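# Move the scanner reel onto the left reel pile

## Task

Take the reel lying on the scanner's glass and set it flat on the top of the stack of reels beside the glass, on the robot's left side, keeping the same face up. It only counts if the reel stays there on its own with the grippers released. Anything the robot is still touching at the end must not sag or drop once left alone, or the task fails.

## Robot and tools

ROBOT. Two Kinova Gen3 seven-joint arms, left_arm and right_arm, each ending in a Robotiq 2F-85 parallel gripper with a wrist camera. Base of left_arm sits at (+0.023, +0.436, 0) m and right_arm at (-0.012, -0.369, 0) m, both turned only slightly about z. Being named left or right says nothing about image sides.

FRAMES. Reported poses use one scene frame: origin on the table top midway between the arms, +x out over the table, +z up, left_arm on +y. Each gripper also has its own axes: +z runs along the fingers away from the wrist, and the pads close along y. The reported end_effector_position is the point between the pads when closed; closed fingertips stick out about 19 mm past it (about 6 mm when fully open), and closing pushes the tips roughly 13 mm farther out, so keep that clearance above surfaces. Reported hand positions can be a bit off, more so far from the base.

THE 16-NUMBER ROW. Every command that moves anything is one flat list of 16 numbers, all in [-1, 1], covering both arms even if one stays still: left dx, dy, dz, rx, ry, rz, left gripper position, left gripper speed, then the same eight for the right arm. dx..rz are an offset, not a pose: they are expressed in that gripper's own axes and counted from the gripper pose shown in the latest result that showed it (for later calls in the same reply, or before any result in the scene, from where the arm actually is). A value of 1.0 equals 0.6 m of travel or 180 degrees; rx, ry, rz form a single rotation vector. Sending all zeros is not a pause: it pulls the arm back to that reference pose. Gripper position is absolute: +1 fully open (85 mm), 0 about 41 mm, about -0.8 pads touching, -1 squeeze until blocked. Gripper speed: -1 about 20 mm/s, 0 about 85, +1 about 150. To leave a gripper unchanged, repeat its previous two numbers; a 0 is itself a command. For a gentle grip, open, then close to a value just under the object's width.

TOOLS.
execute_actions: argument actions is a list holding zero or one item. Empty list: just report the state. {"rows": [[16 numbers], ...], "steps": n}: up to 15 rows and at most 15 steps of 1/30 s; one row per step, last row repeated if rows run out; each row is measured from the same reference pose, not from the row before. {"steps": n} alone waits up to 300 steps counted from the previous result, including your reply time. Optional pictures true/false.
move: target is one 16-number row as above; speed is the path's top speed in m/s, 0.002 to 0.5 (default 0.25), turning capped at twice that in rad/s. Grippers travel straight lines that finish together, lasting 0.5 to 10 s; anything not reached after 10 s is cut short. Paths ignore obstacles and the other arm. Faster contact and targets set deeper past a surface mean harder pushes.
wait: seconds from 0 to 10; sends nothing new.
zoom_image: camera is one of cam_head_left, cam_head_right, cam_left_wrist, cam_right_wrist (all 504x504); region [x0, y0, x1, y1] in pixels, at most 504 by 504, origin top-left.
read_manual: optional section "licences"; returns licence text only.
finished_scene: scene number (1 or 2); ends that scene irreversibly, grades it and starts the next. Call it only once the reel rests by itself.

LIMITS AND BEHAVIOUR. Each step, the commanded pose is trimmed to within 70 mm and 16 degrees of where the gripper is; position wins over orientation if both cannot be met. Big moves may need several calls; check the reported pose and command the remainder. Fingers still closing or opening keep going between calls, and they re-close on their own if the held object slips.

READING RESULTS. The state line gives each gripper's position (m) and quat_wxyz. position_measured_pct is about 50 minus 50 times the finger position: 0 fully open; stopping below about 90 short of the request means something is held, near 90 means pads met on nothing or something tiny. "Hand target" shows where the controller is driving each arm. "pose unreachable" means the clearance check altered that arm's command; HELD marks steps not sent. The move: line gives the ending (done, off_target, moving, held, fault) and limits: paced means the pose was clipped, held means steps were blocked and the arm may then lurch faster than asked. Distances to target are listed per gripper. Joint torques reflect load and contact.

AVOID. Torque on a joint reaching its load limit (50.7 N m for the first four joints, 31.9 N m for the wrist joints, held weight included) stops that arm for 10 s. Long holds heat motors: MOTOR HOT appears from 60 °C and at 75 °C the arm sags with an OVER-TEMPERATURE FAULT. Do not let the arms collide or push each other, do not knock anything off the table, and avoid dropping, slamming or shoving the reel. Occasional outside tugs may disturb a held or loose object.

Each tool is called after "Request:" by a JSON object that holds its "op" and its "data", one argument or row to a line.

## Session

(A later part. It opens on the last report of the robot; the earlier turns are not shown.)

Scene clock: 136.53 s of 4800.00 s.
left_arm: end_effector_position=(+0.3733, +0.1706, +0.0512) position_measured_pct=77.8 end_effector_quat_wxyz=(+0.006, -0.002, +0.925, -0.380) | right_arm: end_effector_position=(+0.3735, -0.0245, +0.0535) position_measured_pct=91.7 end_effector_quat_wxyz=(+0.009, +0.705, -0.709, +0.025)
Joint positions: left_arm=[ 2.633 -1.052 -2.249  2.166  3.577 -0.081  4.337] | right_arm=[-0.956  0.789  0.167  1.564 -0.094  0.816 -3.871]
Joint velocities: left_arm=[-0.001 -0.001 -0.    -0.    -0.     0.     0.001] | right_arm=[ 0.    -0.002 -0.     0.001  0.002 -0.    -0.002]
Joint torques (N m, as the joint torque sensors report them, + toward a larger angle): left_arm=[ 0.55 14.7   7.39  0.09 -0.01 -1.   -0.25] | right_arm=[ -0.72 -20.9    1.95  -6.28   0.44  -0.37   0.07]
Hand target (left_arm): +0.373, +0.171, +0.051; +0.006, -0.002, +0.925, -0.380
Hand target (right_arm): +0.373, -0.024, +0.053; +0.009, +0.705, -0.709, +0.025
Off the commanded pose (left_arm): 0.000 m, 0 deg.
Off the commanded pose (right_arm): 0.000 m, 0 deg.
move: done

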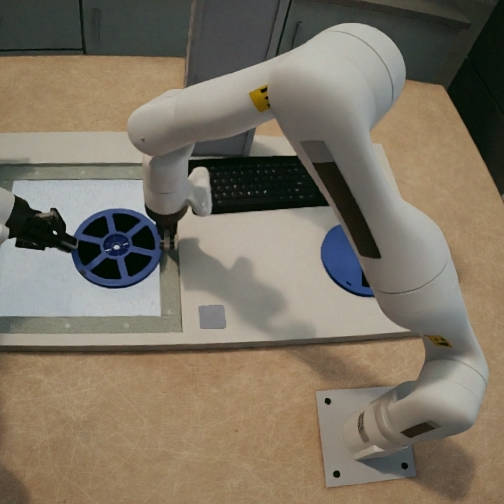

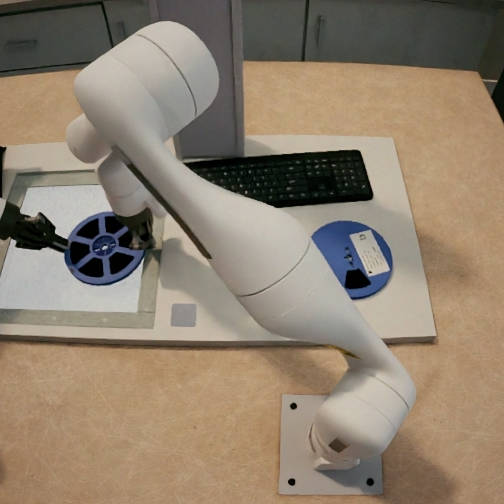

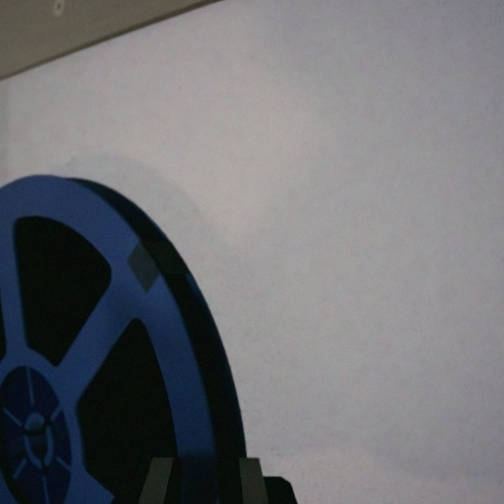

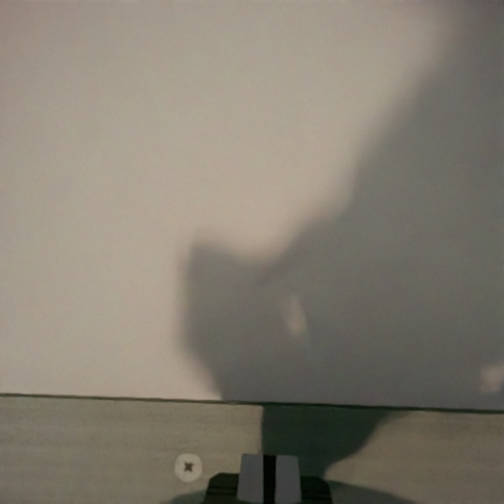

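Request:
{"op": "move", "data": {
  "target": [0,-0.0467,-0.0334,0.0556,0,0,-0.55,0.5,0,0,0,0,0,0,-1,0.5],
  "speed": 0.01
}}

Scene clock: 154.87 s of 4800.00 s.
left_arm: end_effector_position=(+0.3733, +0.1651, +0.0847) position_measured_pct=77.8 end_effector_quat_wxyz=(+0.006, -0.002, +0.889, -0.459) | right_arm: end_effector_position=(+0.3736, -0.0255, +0.0532) position_measured_pct=91.7 end_effector_quat_wxyz=(+0.010, +0.704, -0.709, +0.025)
Joint positions: left_arm=[ 2.481 -1.171 -2.118  2.173  3.543 -0.121  4.279] | right_arm=[-0.949  0.788  0.158  1.565 -0.084  0.817 -3.879]
Joint velocities: left_arm=[-0.001 -0.001  0.     0.    -0.    -0.     0.001] | right_arm=[ 0.001 -0.    -0.002 -0.001  0.002  0.    -0.002]
Joint torques (N m, as the joint torque sensors report them, + toward a larger angle): left_arm=[ 0.27 14.31  8.67  0.63  0.28 -1.18 -0.34] | right_arm=[ -0.52 -20.5    1.48  -7.02   0.21  -0.22  -0.25]
Hand target (left_arm): +0.373, +0.165, +0.085; +0.006, -0.001, +0.888, -0.459
Hand target (right_arm): +0.373, -0.024, +0.053; +0.009, +0.705, -0.709, +0.025
Off the commanded pose (left_arm): 0.001 m, 0 deg.
Off the commanded pose (right_arm): 0.001 m, 0 deg.
After step 90, 6.37 s passed at rest.
move: done

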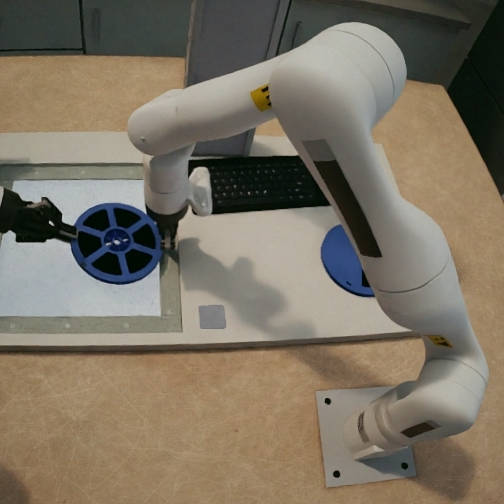

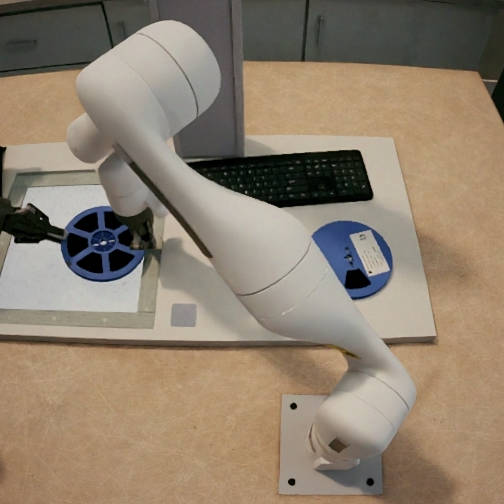

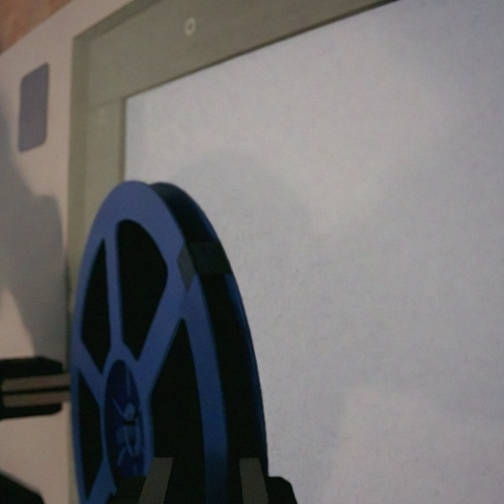

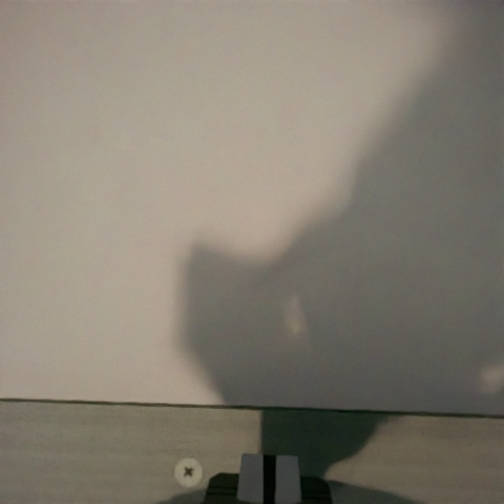

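Request:
{"op": "move", "data": {
  "target": [0,-0.061,-0.0148,0.0556,0,0,-0.55,0.5,0,0,0,0,0,0,-1,0.5],
  "speed": 0.01
}}

Scene clock: 167.40 s of 4800.00 s.
left_arm: end_effector_position=(+0.3743, +0.1522, +0.1192) position_measured_pct=77.8 end_effector_quat_wxyz=(+0.007, -0.003, +0.846, -0.534) | right_arm: end_effector_position=(+0.3738, -0.0284, +0.0524) position_measured_pct=91.7 end_effector_quat_wxyz=(+0.012, +0.704, -0.710, +0.026)
Joint positions: left_arm=[ 2.392 -1.307 -2.009  2.169  3.523 -0.148  4.234] | right_arm=[-0.939  0.788  0.145  1.566 -0.069  0.818 -3.89 ]
Joint velocities: left_arm=[-0.001 -0.002 -0.     0.    -0.     0.     0.001] | right_arm=[ 0.002 -0.001 -0.003 -0.001  0.003 -0.    -0.001]
Joint torques (N m, as the joint torque sensors report them, + toward a larger angle): left_arm=[ 2.08 13.17 10.21  1.64  0.31 -1.31  0.12] | right_arm=[ -1.29 -21.18   0.09  -8.08  -0.62  -0.9   -0.03]
Hand target (left_arm): +0.373, +0.151, +0.120; +0.006, -0.001, +0.845, -0.535
Hand target (right_arm): +0.374, -0.026, +0.053; +0.010, +0.704, -0.709, +0.025
Off the commanded pose (left_arm): 0.002 m, 0 deg.
Off the commanded pose (right_arm): 0.003 m, 0 deg.
After step 90, 0.57 s passed at rest.
move: done

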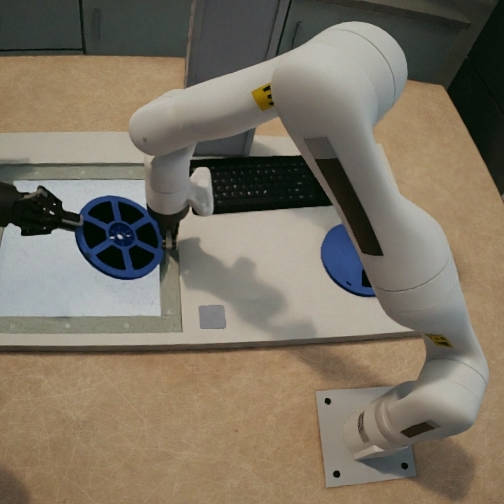

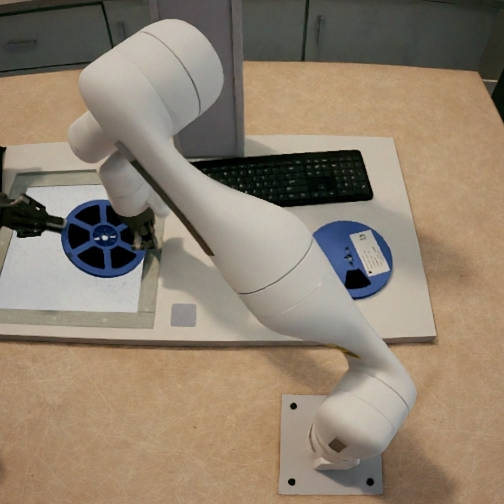

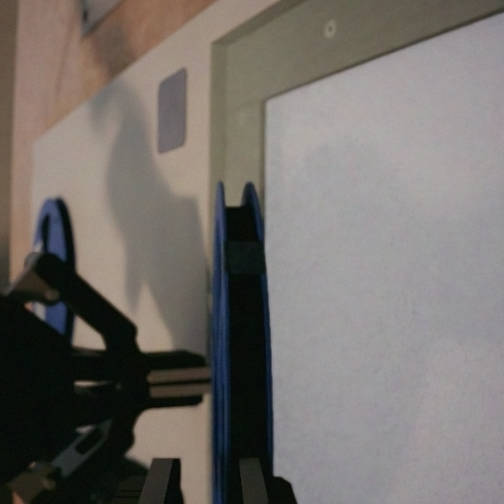

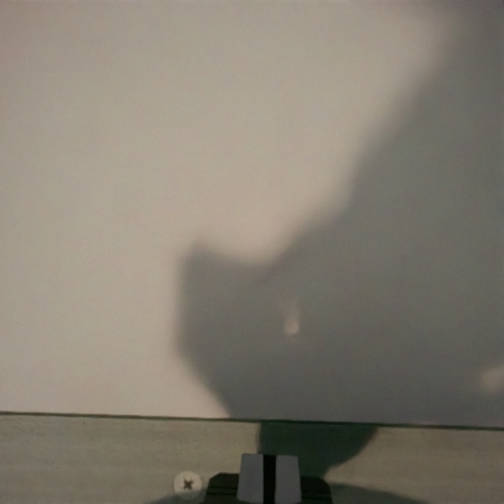

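Request:
{"op": "move", "data": {
  "target": [0,0.008,-0.004,0,0,0,-1,-1,0,0,0,0,0,0,-1,0.5],
  "speed": 0.007
}}

Scene clock: 171.03 s of 4800.00 s.
left_arm: end_effector_position=(+0.3742, +0.1565, +0.1157) position_measured_pct=91.7 end_effector_quat_wxyz=(+0.007, -0.003, +0.846, -0.534) | right_arm: end_effector_position=(+0.3738, -0.0284, +0.0524) position_measured_pct=91.7 end_effector_quat_wxyz=(+0.012, +0.704, -0.710, +0.026)
Joint positions: left_arm=[ 2.382 -1.312 -2.017  2.169  3.516 -0.156  4.227] | right_arm=[-0.939  0.788  0.145  1.566 -0.068  0.818 -3.89 ]
Joint velocities: left_arm=[-0.    -0.    -0.001 -0.001 -0.    -0.001 -0.   ] | right_arm=[ 0.     0.     0.    -0.001 -0.     0.    -0.001]
Joint torques (N m, as the joint torque sensors report them, + toward a larger angle): left_arm=[ 0.33 13.99  9.13  1.33  0.47 -1.12 -0.26] | right_arm=[  0.44 -20.38   1.87  -6.31   0.12   0.07  -0.37]
Hand target (left_arm): +0.374, +0.156, +0.116; +0.007, -0.003, +0.846, -0.534
Hand target (right_arm): +0.374, -0.028, +0.052; +0.012, +0.704, -0.710, +0.026
Off the commanded pose (left_arm): 0.000 m, 0 deg.
Off the commanded pose (right_arm): 0.000 m, 0 deg.
move: done

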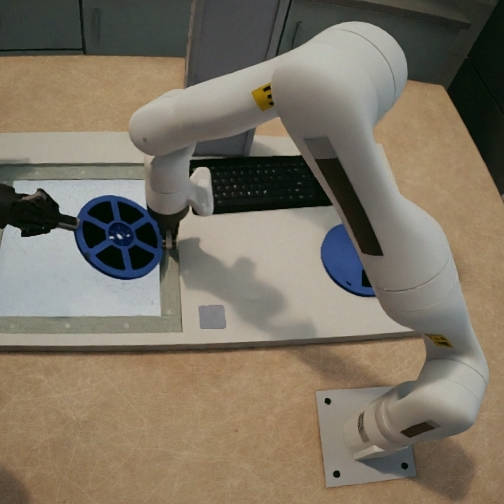

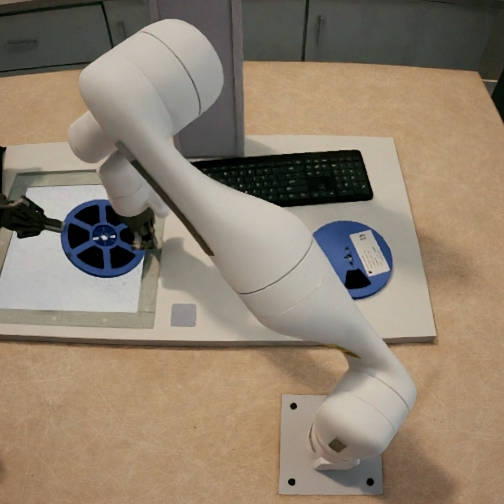

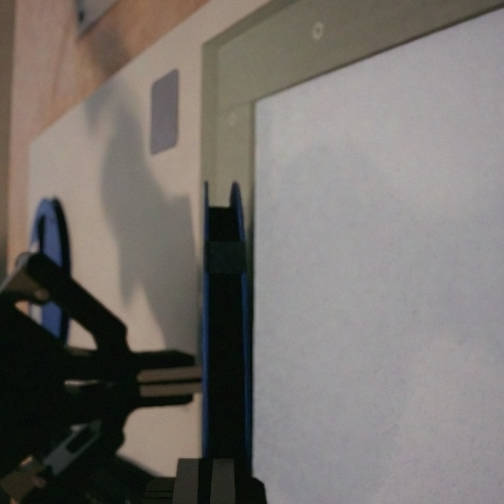

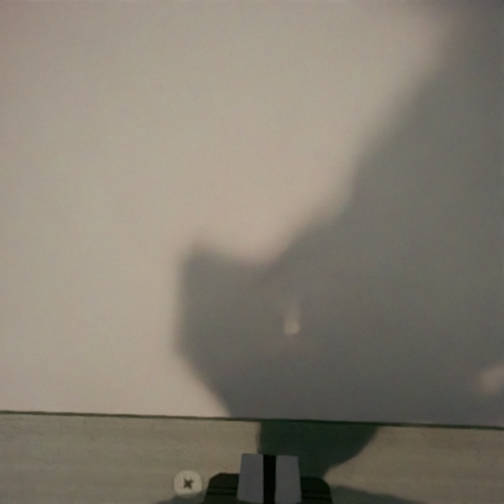

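Request:
{"op": "move", "data": {
  "target": [0,0,0,0,0,0,-1,-1,0.08,0,-0.02,0,0,0,-1,0.5],
  "speed": 0.05
}}

Request:
{"op": "move", "data": {
  "target": [0,-0.085,-0.053,0,0,0,-1,-1,0.2,0,-0.25,0,0,0,-1,0.5],
  "speed": 0.05
}}

Scene clock: 177.57 s of 4800.00 s.
left_arm: end_effector_position=(+0.3743, +0.1566, +0.1156) position_measured_pct=91.7 end_effector_quat_wxyz=(+0.007, -0.003, +0.846, -0.534) | right_arm: end_effector_position=(+0.3729, -0.0755, +0.0669) position_measured_pct=91.7 end_effector_quat_wxyz=(+0.012, +0.704, -0.710, +0.026)
Joint positions: left_arm=[ 2.382 -1.312 -2.017  2.169  3.516 -0.156  4.227] | right_arm=[-0.879  0.71   0.146  1.679 -0.058  0.78  -3.828]
Joint velocities: left_arm=[-0.     0.002  0.     0.    -0.     0.    -0.   ] | right_arm=[ 0.001 -0.002  0.002  0.001 -0.001 -0.     0.002]
Joint torques (N m, as the joint torque sensors report them, + toward a larger angle): left_arm=[-0.03 13.99  8.97  1.13  0.27 -1.42 -0.14] | right_arm=[ -0.38 -18.85   1.3   -6.41   0.29   0.01  -0.16]
Hand target (left_arm): +0.374, +0.157, +0.116; +0.007, -0.003, +0.846, -0.534
Hand target (right_arm): +0.373, -0.076, +0.067; +0.012, +0.704, -0.710, +0.026
Off the commanded pose (left_arm): 0.000 m, 0 deg.
Off the commanded pose (right_arm): 0.000 m, 0 deg.
After step 90, 2.27 s passed at rest.
move: done

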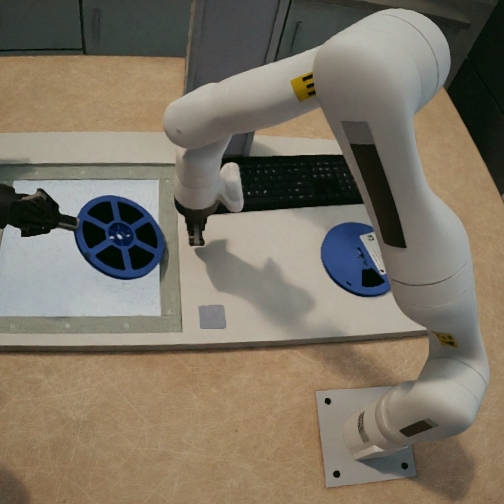

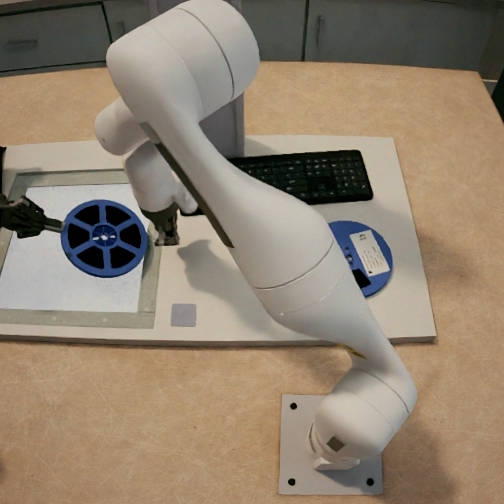

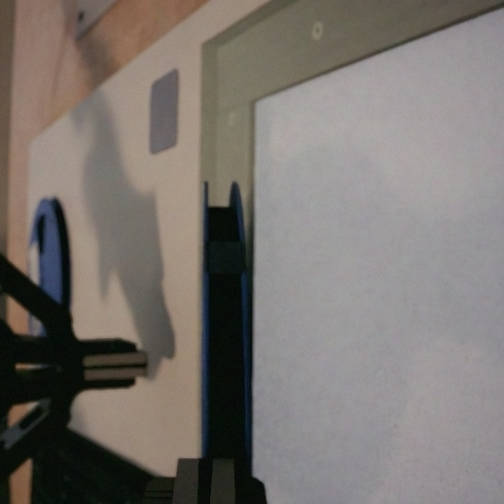

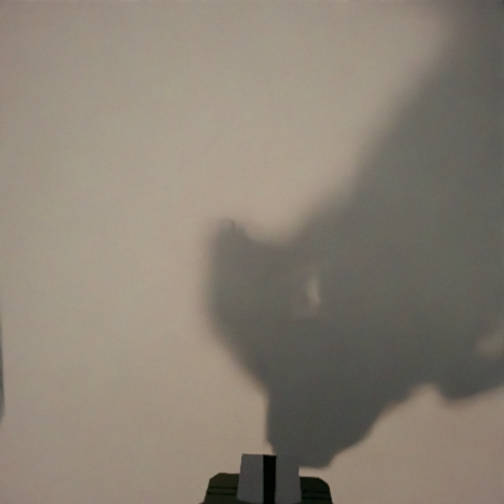

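Scene clock: 181.67 s of 4800.00 s.
left_arm: end_effector_position=(+0.3739, +0.1634, +0.1752) position_measured_pct=91.7 end_effector_quat_wxyz=(+0.007, -0.003, +0.846, -0.534) | right_arm: end_effector_position=(+0.3684, -0.1866, +0.2234) position_measured_pct=91.7 end_effector_quat_wxyz=(+0.012, +0.704, -0.710, +0.027)
Joint positions: left_arm=[ 2.336 -1.149 -1.941  2.172  3.578 -0.258  4.311] | right_arm=[-0.741  0.356  0.196  1.706 -0.011  1.096 -3.652]
Joint velocities: left_arm=[-0.001  0.002  0.     0.    -0.     0.001  0.   ] | right_arm=[ 0.    -0.003  0.001 -0.001 -0.001  0.     0.001]
Joint torques (N m, as the joint torque sensors report them, + toward a larger angle): left_arm=[-0.12 12.92  8.93 -1.33  0.61 -1.24 -0.22] | right_arm=[ -0.32 -14.66   1.43  -7.89   0.26   0.06   0.18]
Hand target (left_arm): +0.374, +0.163, +0.175; +0.007, -0.003, +0.846, -0.534
Hand target (right_arm): +0.368, -0.187, +0.224; +0.012, +0.704, -0.710, +0.027
Off the commanded pose (left_arm): 0.000 m, 0 deg.
Off the commanded pose (right_arm): 0.001 m, 0 deg.
move: done

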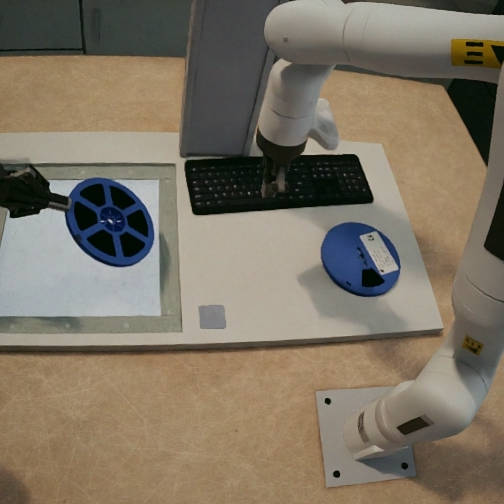

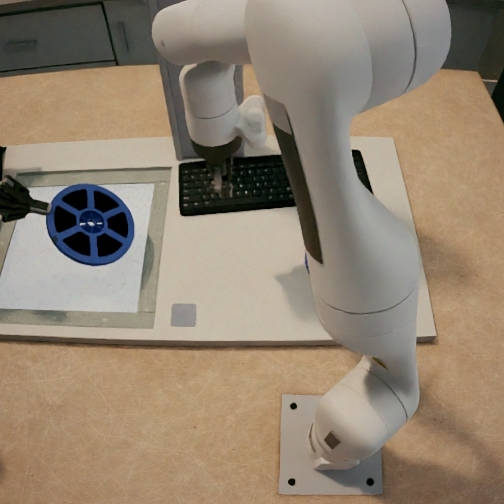

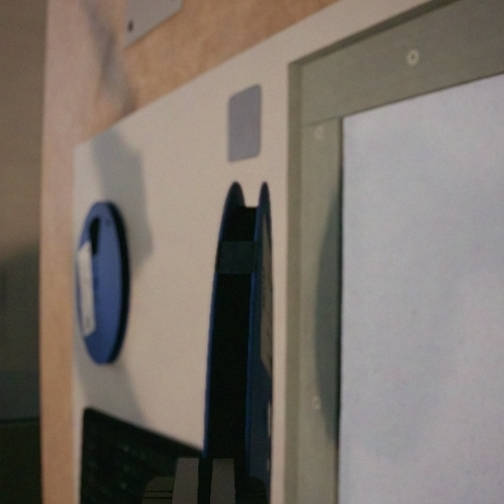

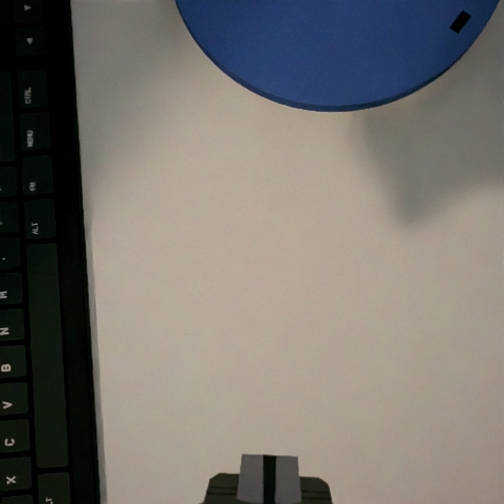

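Request:
{"op": "move", "data": {
  "target": [0.073,0.287,-0.584,0.095,0,0,-1,-1,0,0,0,0,0,0,-1,0.5],
  "speed": 0.08
}}

Scene clock: 192.40 s of 4800.00 s.
left_arm: end_effector_position=(+0.3250, +0.5531, +0.1690) position_measured_pct=91.7 end_effector_quat_wxyz=(+0.007, -0.003, +0.757, -0.653) | right_arm: end_effector_position=(+0.3684, -0.1866, +0.2234) position_measured_pct=91.7 end_effector_quat_wxyz=(+0.012, +0.704, -0.710, +0.027)
Joint positions: left_arm=[ 1.632 -1.35  -2.171  1.553  3.264 -1.537  4.126] | right_arm=[-0.741  0.356  0.196  1.706 -0.011  1.096 -3.652]
Joint velocities: left_arm=[ 0.004 -0.002 -0.001 -0.001  0.001 -0.001 -0.   ] | right_arm=[ 0.     0.001 -0.001  0.001 -0.001  0.     0.003]
Joint torques (N m, as the joint torque sensors report them, + toward a larger angle): left_arm=[ 0.62 18.44  9.01  0.26  2.87 -1.82  0.01] | right_arm=[ -0.54 -14.27   1.27  -8.     0.48   0.07   0.01]
Hand target (left_arm): +0.325, +0.553, +0.169; +0.006, -0.003, +0.757, -0.653
Hand target (right_arm): +0.368, -0.187, +0.223; +0.012, +0.704, -0.710, +0.027
Off the commanded pose (left_arm): 0.001 m, 0 deg.
Off the commanded pose (right_arm): 0.000 m, 0 deg.
After step 90, 2.50 s passed at rest.
move: done

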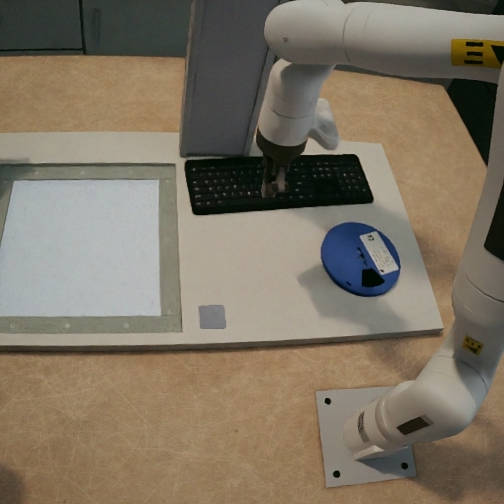

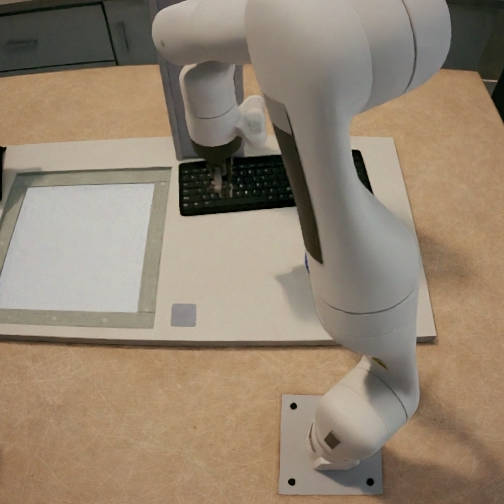

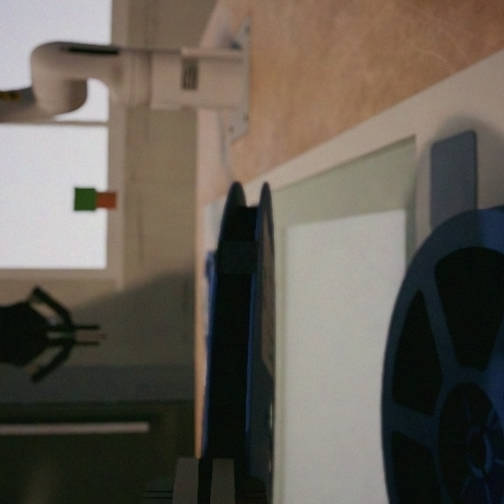

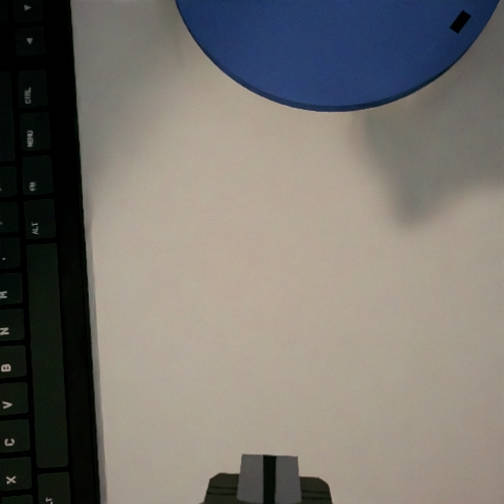

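Request:
{"op": "move", "data": {
  "target": [-0.015,0.070,-0.028,0,0,0,-1,-1,0,0,0,0,0,0,-1,0.5],
  "speed": 0.03
}}

Scene clock: 209.47 s of 4800.00 s.
left_arm: end_effector_position=(+0.3339, +0.5759, +0.1299) position_measured_pct=91.7 end_effector_quat_wxyz=(+0.006, -0.003, +0.757, -0.653) | right_arm: end_effector_position=(+0.3684, -0.1866, +0.2234) position_measured_pct=91.7 end_effector_quat_wxyz=(+0.012, +0.704, -0.710, +0.027)
Joint positions: left_arm=[ 1.664 -1.431 -2.208  1.432  3.218 -1.589  4.096] | right_arm=[-0.741  0.356  0.196  1.706 -0.011  1.096 -3.652]
Joint velocities: left_arm=[ 0.002 -0.005  0.    -0.001  0.001 -0.001  0.   ] | right_arm=[ 0.     0.    -0.    -0.001  0.001  0.     0.   ]
Joint torques (N m, as the joint torque sensors report them, + toward a larger angle): left_arm=[ 0.66 19.03  8.74  0.43  2.86 -2.02  0.  ] | right_arm=[ -0.15 -14.49   1.26  -8.35   0.26  -0.32   0.  ]
Hand target (left_arm): +0.334, +0.576, +0.130; +0.006, -0.003, +0.757, -0.653
Hand target (right_arm): +0.368, -0.187, +0.223; +0.012, +0.704, -0.710, +0.027
Off the commanded pose (left_arm): 0.000 m, 0 deg.
Off the commanded pose (right_arm): 0.000 m, 0 deg.
After step 90, 12.30 s passed at rest.
move: done

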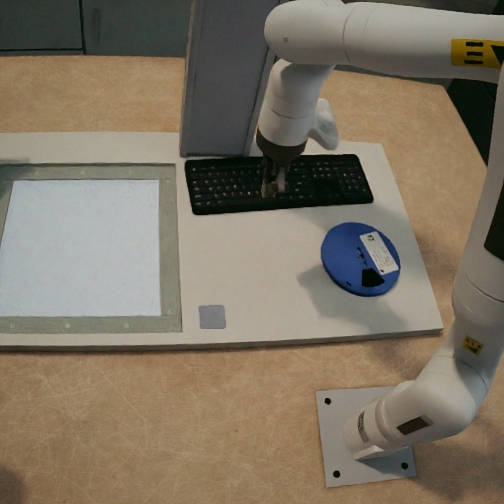

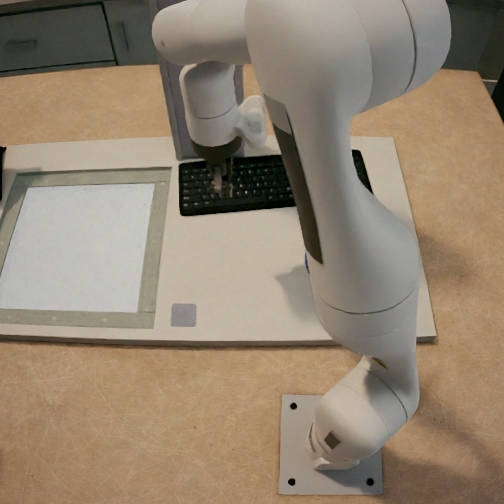

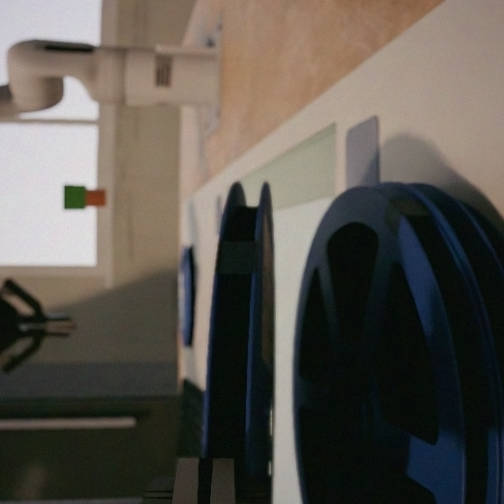

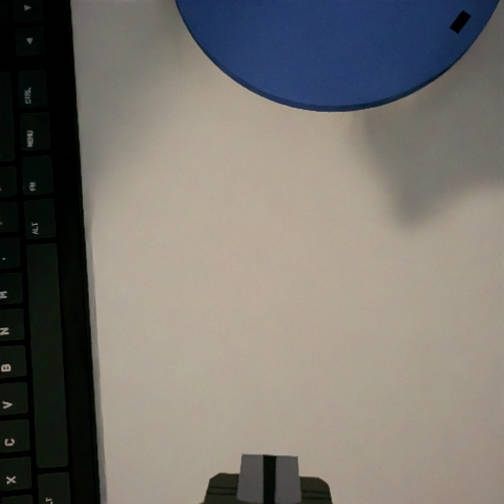

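Request:
{"op": "move", "data": {
  "target": [0,0.038,-0.008,0,0,0,-1,-1,0,0,0,0,0,0,-1,0.5],
  "speed": 0.012
}}

Scene clock: 218.63 s of 4800.00 s.
left_arm: end_effector_position=(+0.3338, +0.5839, +0.1081) position_measured_pct=91.7 end_effector_quat_wxyz=(+0.006, -0.003, +0.757, -0.653) | right_arm: end_effector_position=(+0.3684, -0.1866, +0.2234) position_measured_pct=91.7 end_effector_quat_wxyz=(+0.012, +0.704, -0.710, +0.027)
Joint positions: left_arm=[ 1.673 -1.473 -2.227  1.384  3.193 -1.606  4.075] | right_arm=[-0.741  0.356  0.196  1.706 -0.011  1.096 -3.652]
Joint velocities: left_arm=[-0.001 -0.001 -0.001 -0.001  0.001 -0.     0.001] | right_arm=[ 0.    -0.002  0.001 -0.    -0.001  0.    -0.   ]
Joint torques (N m, as the joint torque sensors report them, + toward a larger angle): left_arm=[ 0.15 20.31  8.76  0.98  2.36 -2.02  0.06] | right_arm=[ -0.12 -13.99   1.19  -8.19   0.44  -0.26   0.03]
Hand target (left_arm): +0.334, +0.584, +0.108; +0.006, -0.003, +0.758, -0.653
Hand target (right_arm): +0.368, -0.187, +0.223; +0.012, +0.704, -0.710, +0.027
Off the commanded pose (left_arm): 0.000 m, 0 deg.
Off the commanded pose (right_arm): 0.000 m, 0 deg.
After step 90, 4.00 s passed at rest.
move: done

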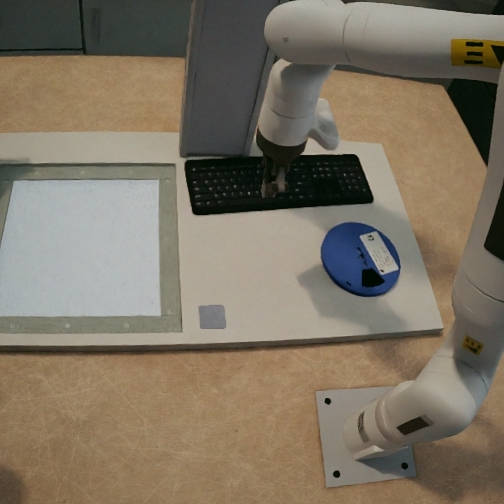

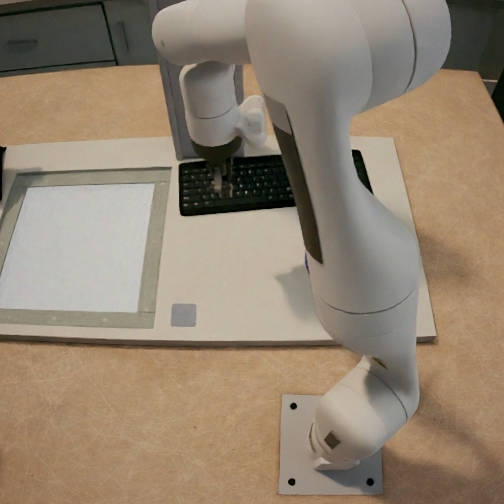

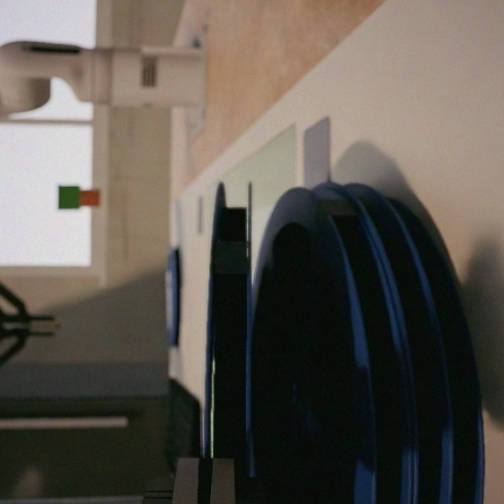

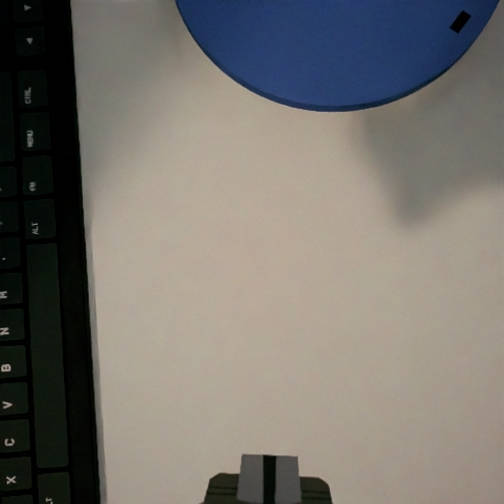

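Request:
{"op": "move", "data": {
  "target": [0,0.042,0.003,0.035,0,0,-1,-1,0,0,0,0,0,0,-1,0.5],
  "speed": 0.012
}}

Scene clock: 225.70 s of 4800.00 s.
left_arm: end_effector_position=(+0.3339, +0.5857, +0.0830) position_measured_pct=91.7 end_effector_quat_wxyz=(+0.006, -0.002, +0.720, -0.693) | right_arm: end_effector_position=(+0.3684, -0.1866, +0.2234) position_measured_pct=91.7 end_effector_quat_wxyz=(+0.012, +0.704, -0.710, +0.027)
Joint positions: left_arm=[ 1.689 -1.592 -2.247  1.293  3.202 -1.679  4.043] | right_arm=[-0.741  0.356  0.196  1.706 -0.011  1.096 -3.652]
Joint velocities: left_arm=[ 0.    -0.001  0.001 -0.     0.001 -0.     0.002] | right_arm=[-0.  0.  0.  0. -0.  0.  0.]
Joint torques (N m, as the joint torque sensors report them, + toward a larger angle): left_arm=[ 0.2  20.14  8.07  1.39  2.54 -1.95 -0.07] | right_arm=[  0.04 -14.72   1.49  -7.98   0.44  -0.02  -0.21]
Hand target (left_arm): +0.334, +0.586, +0.083; +0.006, -0.002, +0.720, -0.693
Hand target (right_arm): +0.368, -0.187, +0.223; +0.012, +0.704, -0.710, +0.027
Off the commanded pose (left_arm): 0.000 m, 0 deg.
Off the commanded pose (right_arm): 0.000 m, 0 deg.
move: done

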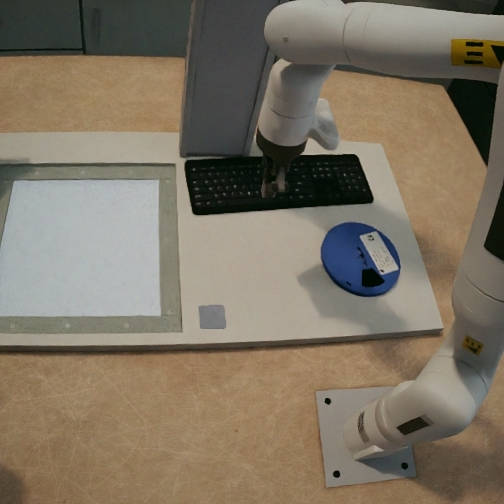

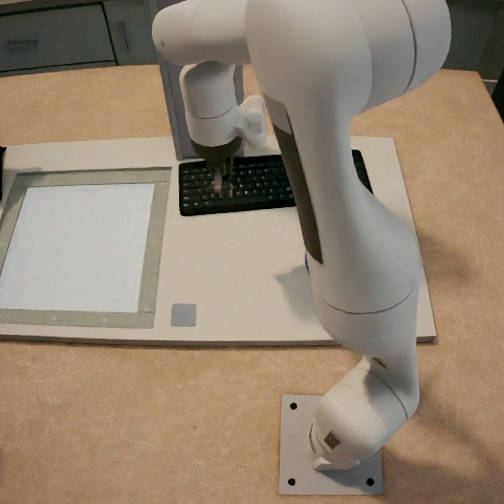

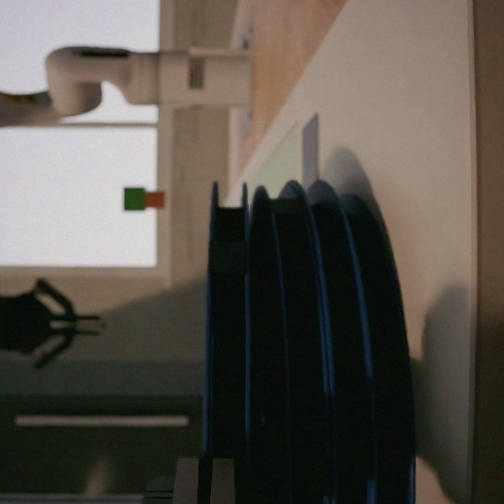

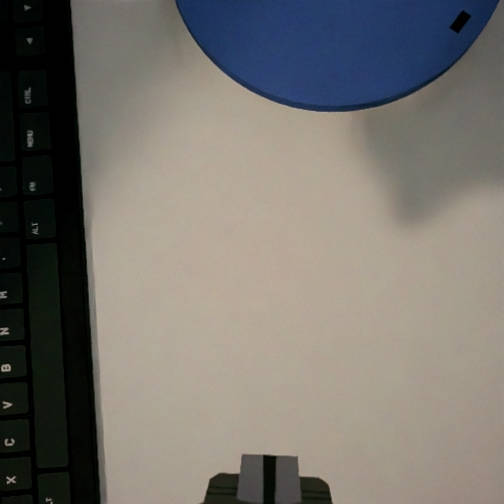

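Request:
{"op": "move", "data": {
  "target": [0,0.013,0.001,0.012,0,0,-1,-1,0,0,0,0,0,0,-1,0.5],
  "speed": 0.008
}}

Scene clock: 230.50 s of 4800.00 s.
left_arm: end_effector_position=(+0.3339, +0.5853, +0.0752) position_measured_pct=91.7 end_effector_quat_wxyz=(+0.006, -0.002, +0.707, -0.707) | right_arm: end_effector_position=(+0.3684, -0.1866, +0.2234) position_measured_pct=91.7 end_effector_quat_wxyz=(+0.012, +0.704, -0.710, +0.027)
Joint positions: left_arm=[ 1.696 -1.63  -2.252  1.263  3.206 -1.705  4.034] | right_arm=[-0.741  0.356  0.196  1.706 -0.011  1.096 -3.652]
Joint velocities: left_arm=[ 0.    -0.001 -0.001 -0.001  0.    -0.001 -0.001] | right_arm=[ 0.     0.001  0.001 -0.001  0.001 -0.    -0.   ]
Joint torques (N m, as the joint torque sensors report them, + toward a larger angle): left_arm=[-0.08 20.63  7.93  1.03  2.55 -2.37  0.16] | right_arm=[ -0.16 -14.09   1.03  -7.97   0.37  -0.28   0.08]
Hand target (left_arm): +0.334, +0.585, +0.075; +0.006, -0.002, +0.707, -0.707
Hand target (right_arm): +0.368, -0.187, +0.223; +0.012, +0.704, -0.710, +0.027
Off the commanded pose (left_arm): 0.000 m, 0 deg.
Off the commanded pose (right_arm): 0.000 m, 0 deg.
move: done

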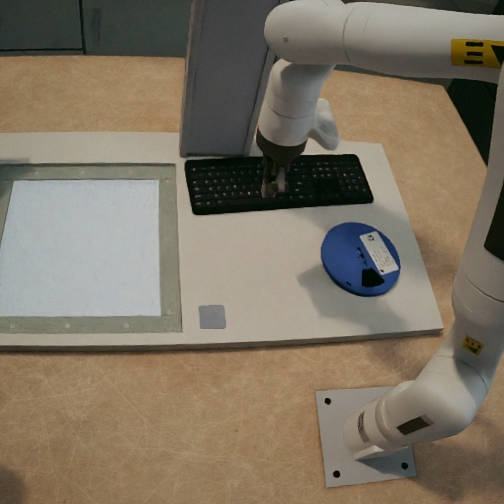

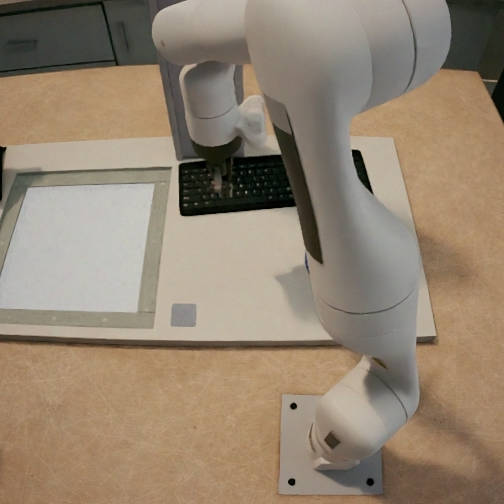

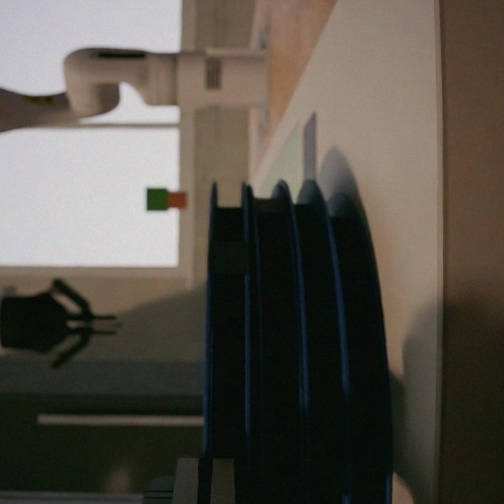

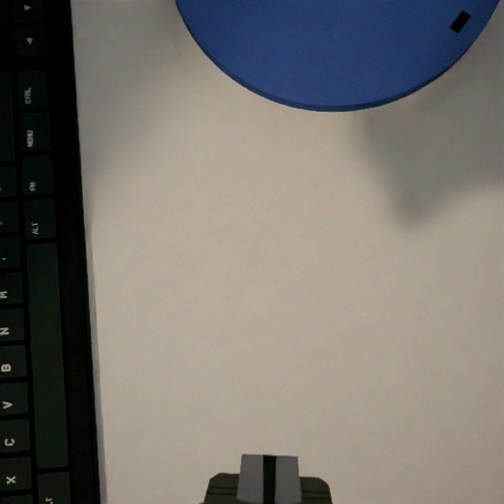

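Request:
{"op": "move", "data": {
  "target": [0,0.005,0,0,0,0,-1,-1,0,0,0,0,0,0,-1,0.5],
  "speed": 0.004
}}

Scene clock: 233.43 s of 4800.00 s.
left_arm: end_effector_position=(+0.3340, +0.5854, +0.0727) position_measured_pct=91.7 end_effector_quat_wxyz=(+0.007, -0.002, +0.707, -0.707) | right_arm: end_effector_position=(+0.3684, -0.1866, +0.2234) position_measured_pct=91.7 end_effector_quat_wxyz=(+0.012, +0.704, -0.710, +0.027)
Joint positions: left_arm=[ 1.697 -1.635 -2.254  1.258  3.204 -1.706  4.031] | right_arm=[-0.741  0.356  0.196  1.706 -0.011  1.096 -3.652]
Joint velocities: left_arm=[-0.001  0.    -0.001  0.     0.     0.    -0.001] | right_arm=[ 0.     0.001  0.     0.001  0.001 -0.    -0.   ]
Joint torques (N m, as the joint torque sensors report them, + toward a larger angle): left_arm=[ 0.39 19.66  7.58  1.3   1.61 -1.76  0.05] | right_arm=[  0.05 -14.29   1.28  -8.08   0.32  -0.09  -0.01]
Hand target (left_arm): +0.334, +0.585, +0.072; +0.006, -0.002, +0.707, -0.707
Hand target (right_arm): +0.368, -0.187, +0.223; +0.012, +0.704, -0.710, +0.027
Off the commanded pose (left_arm): 0.001 m, 0 deg.
Off the commanded pose (right_arm): 0.000 m, 0 deg.
move: done

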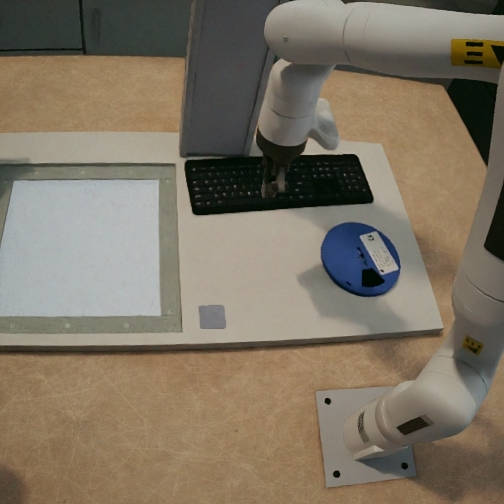

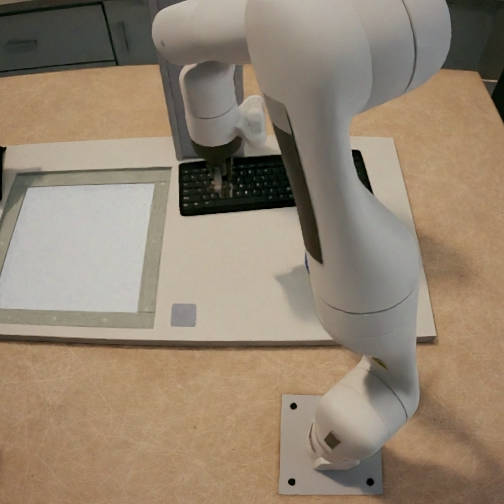

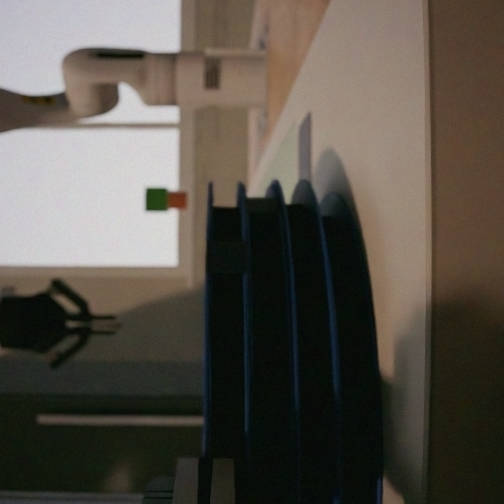

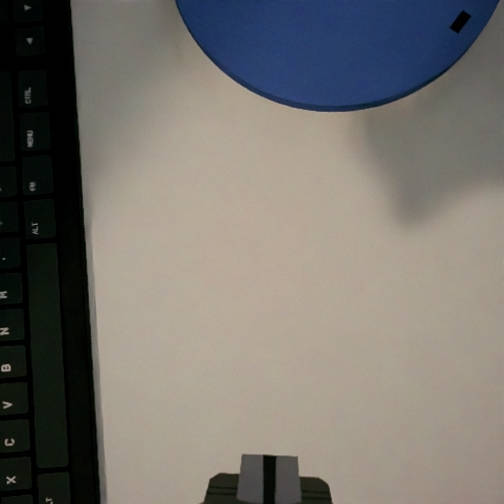

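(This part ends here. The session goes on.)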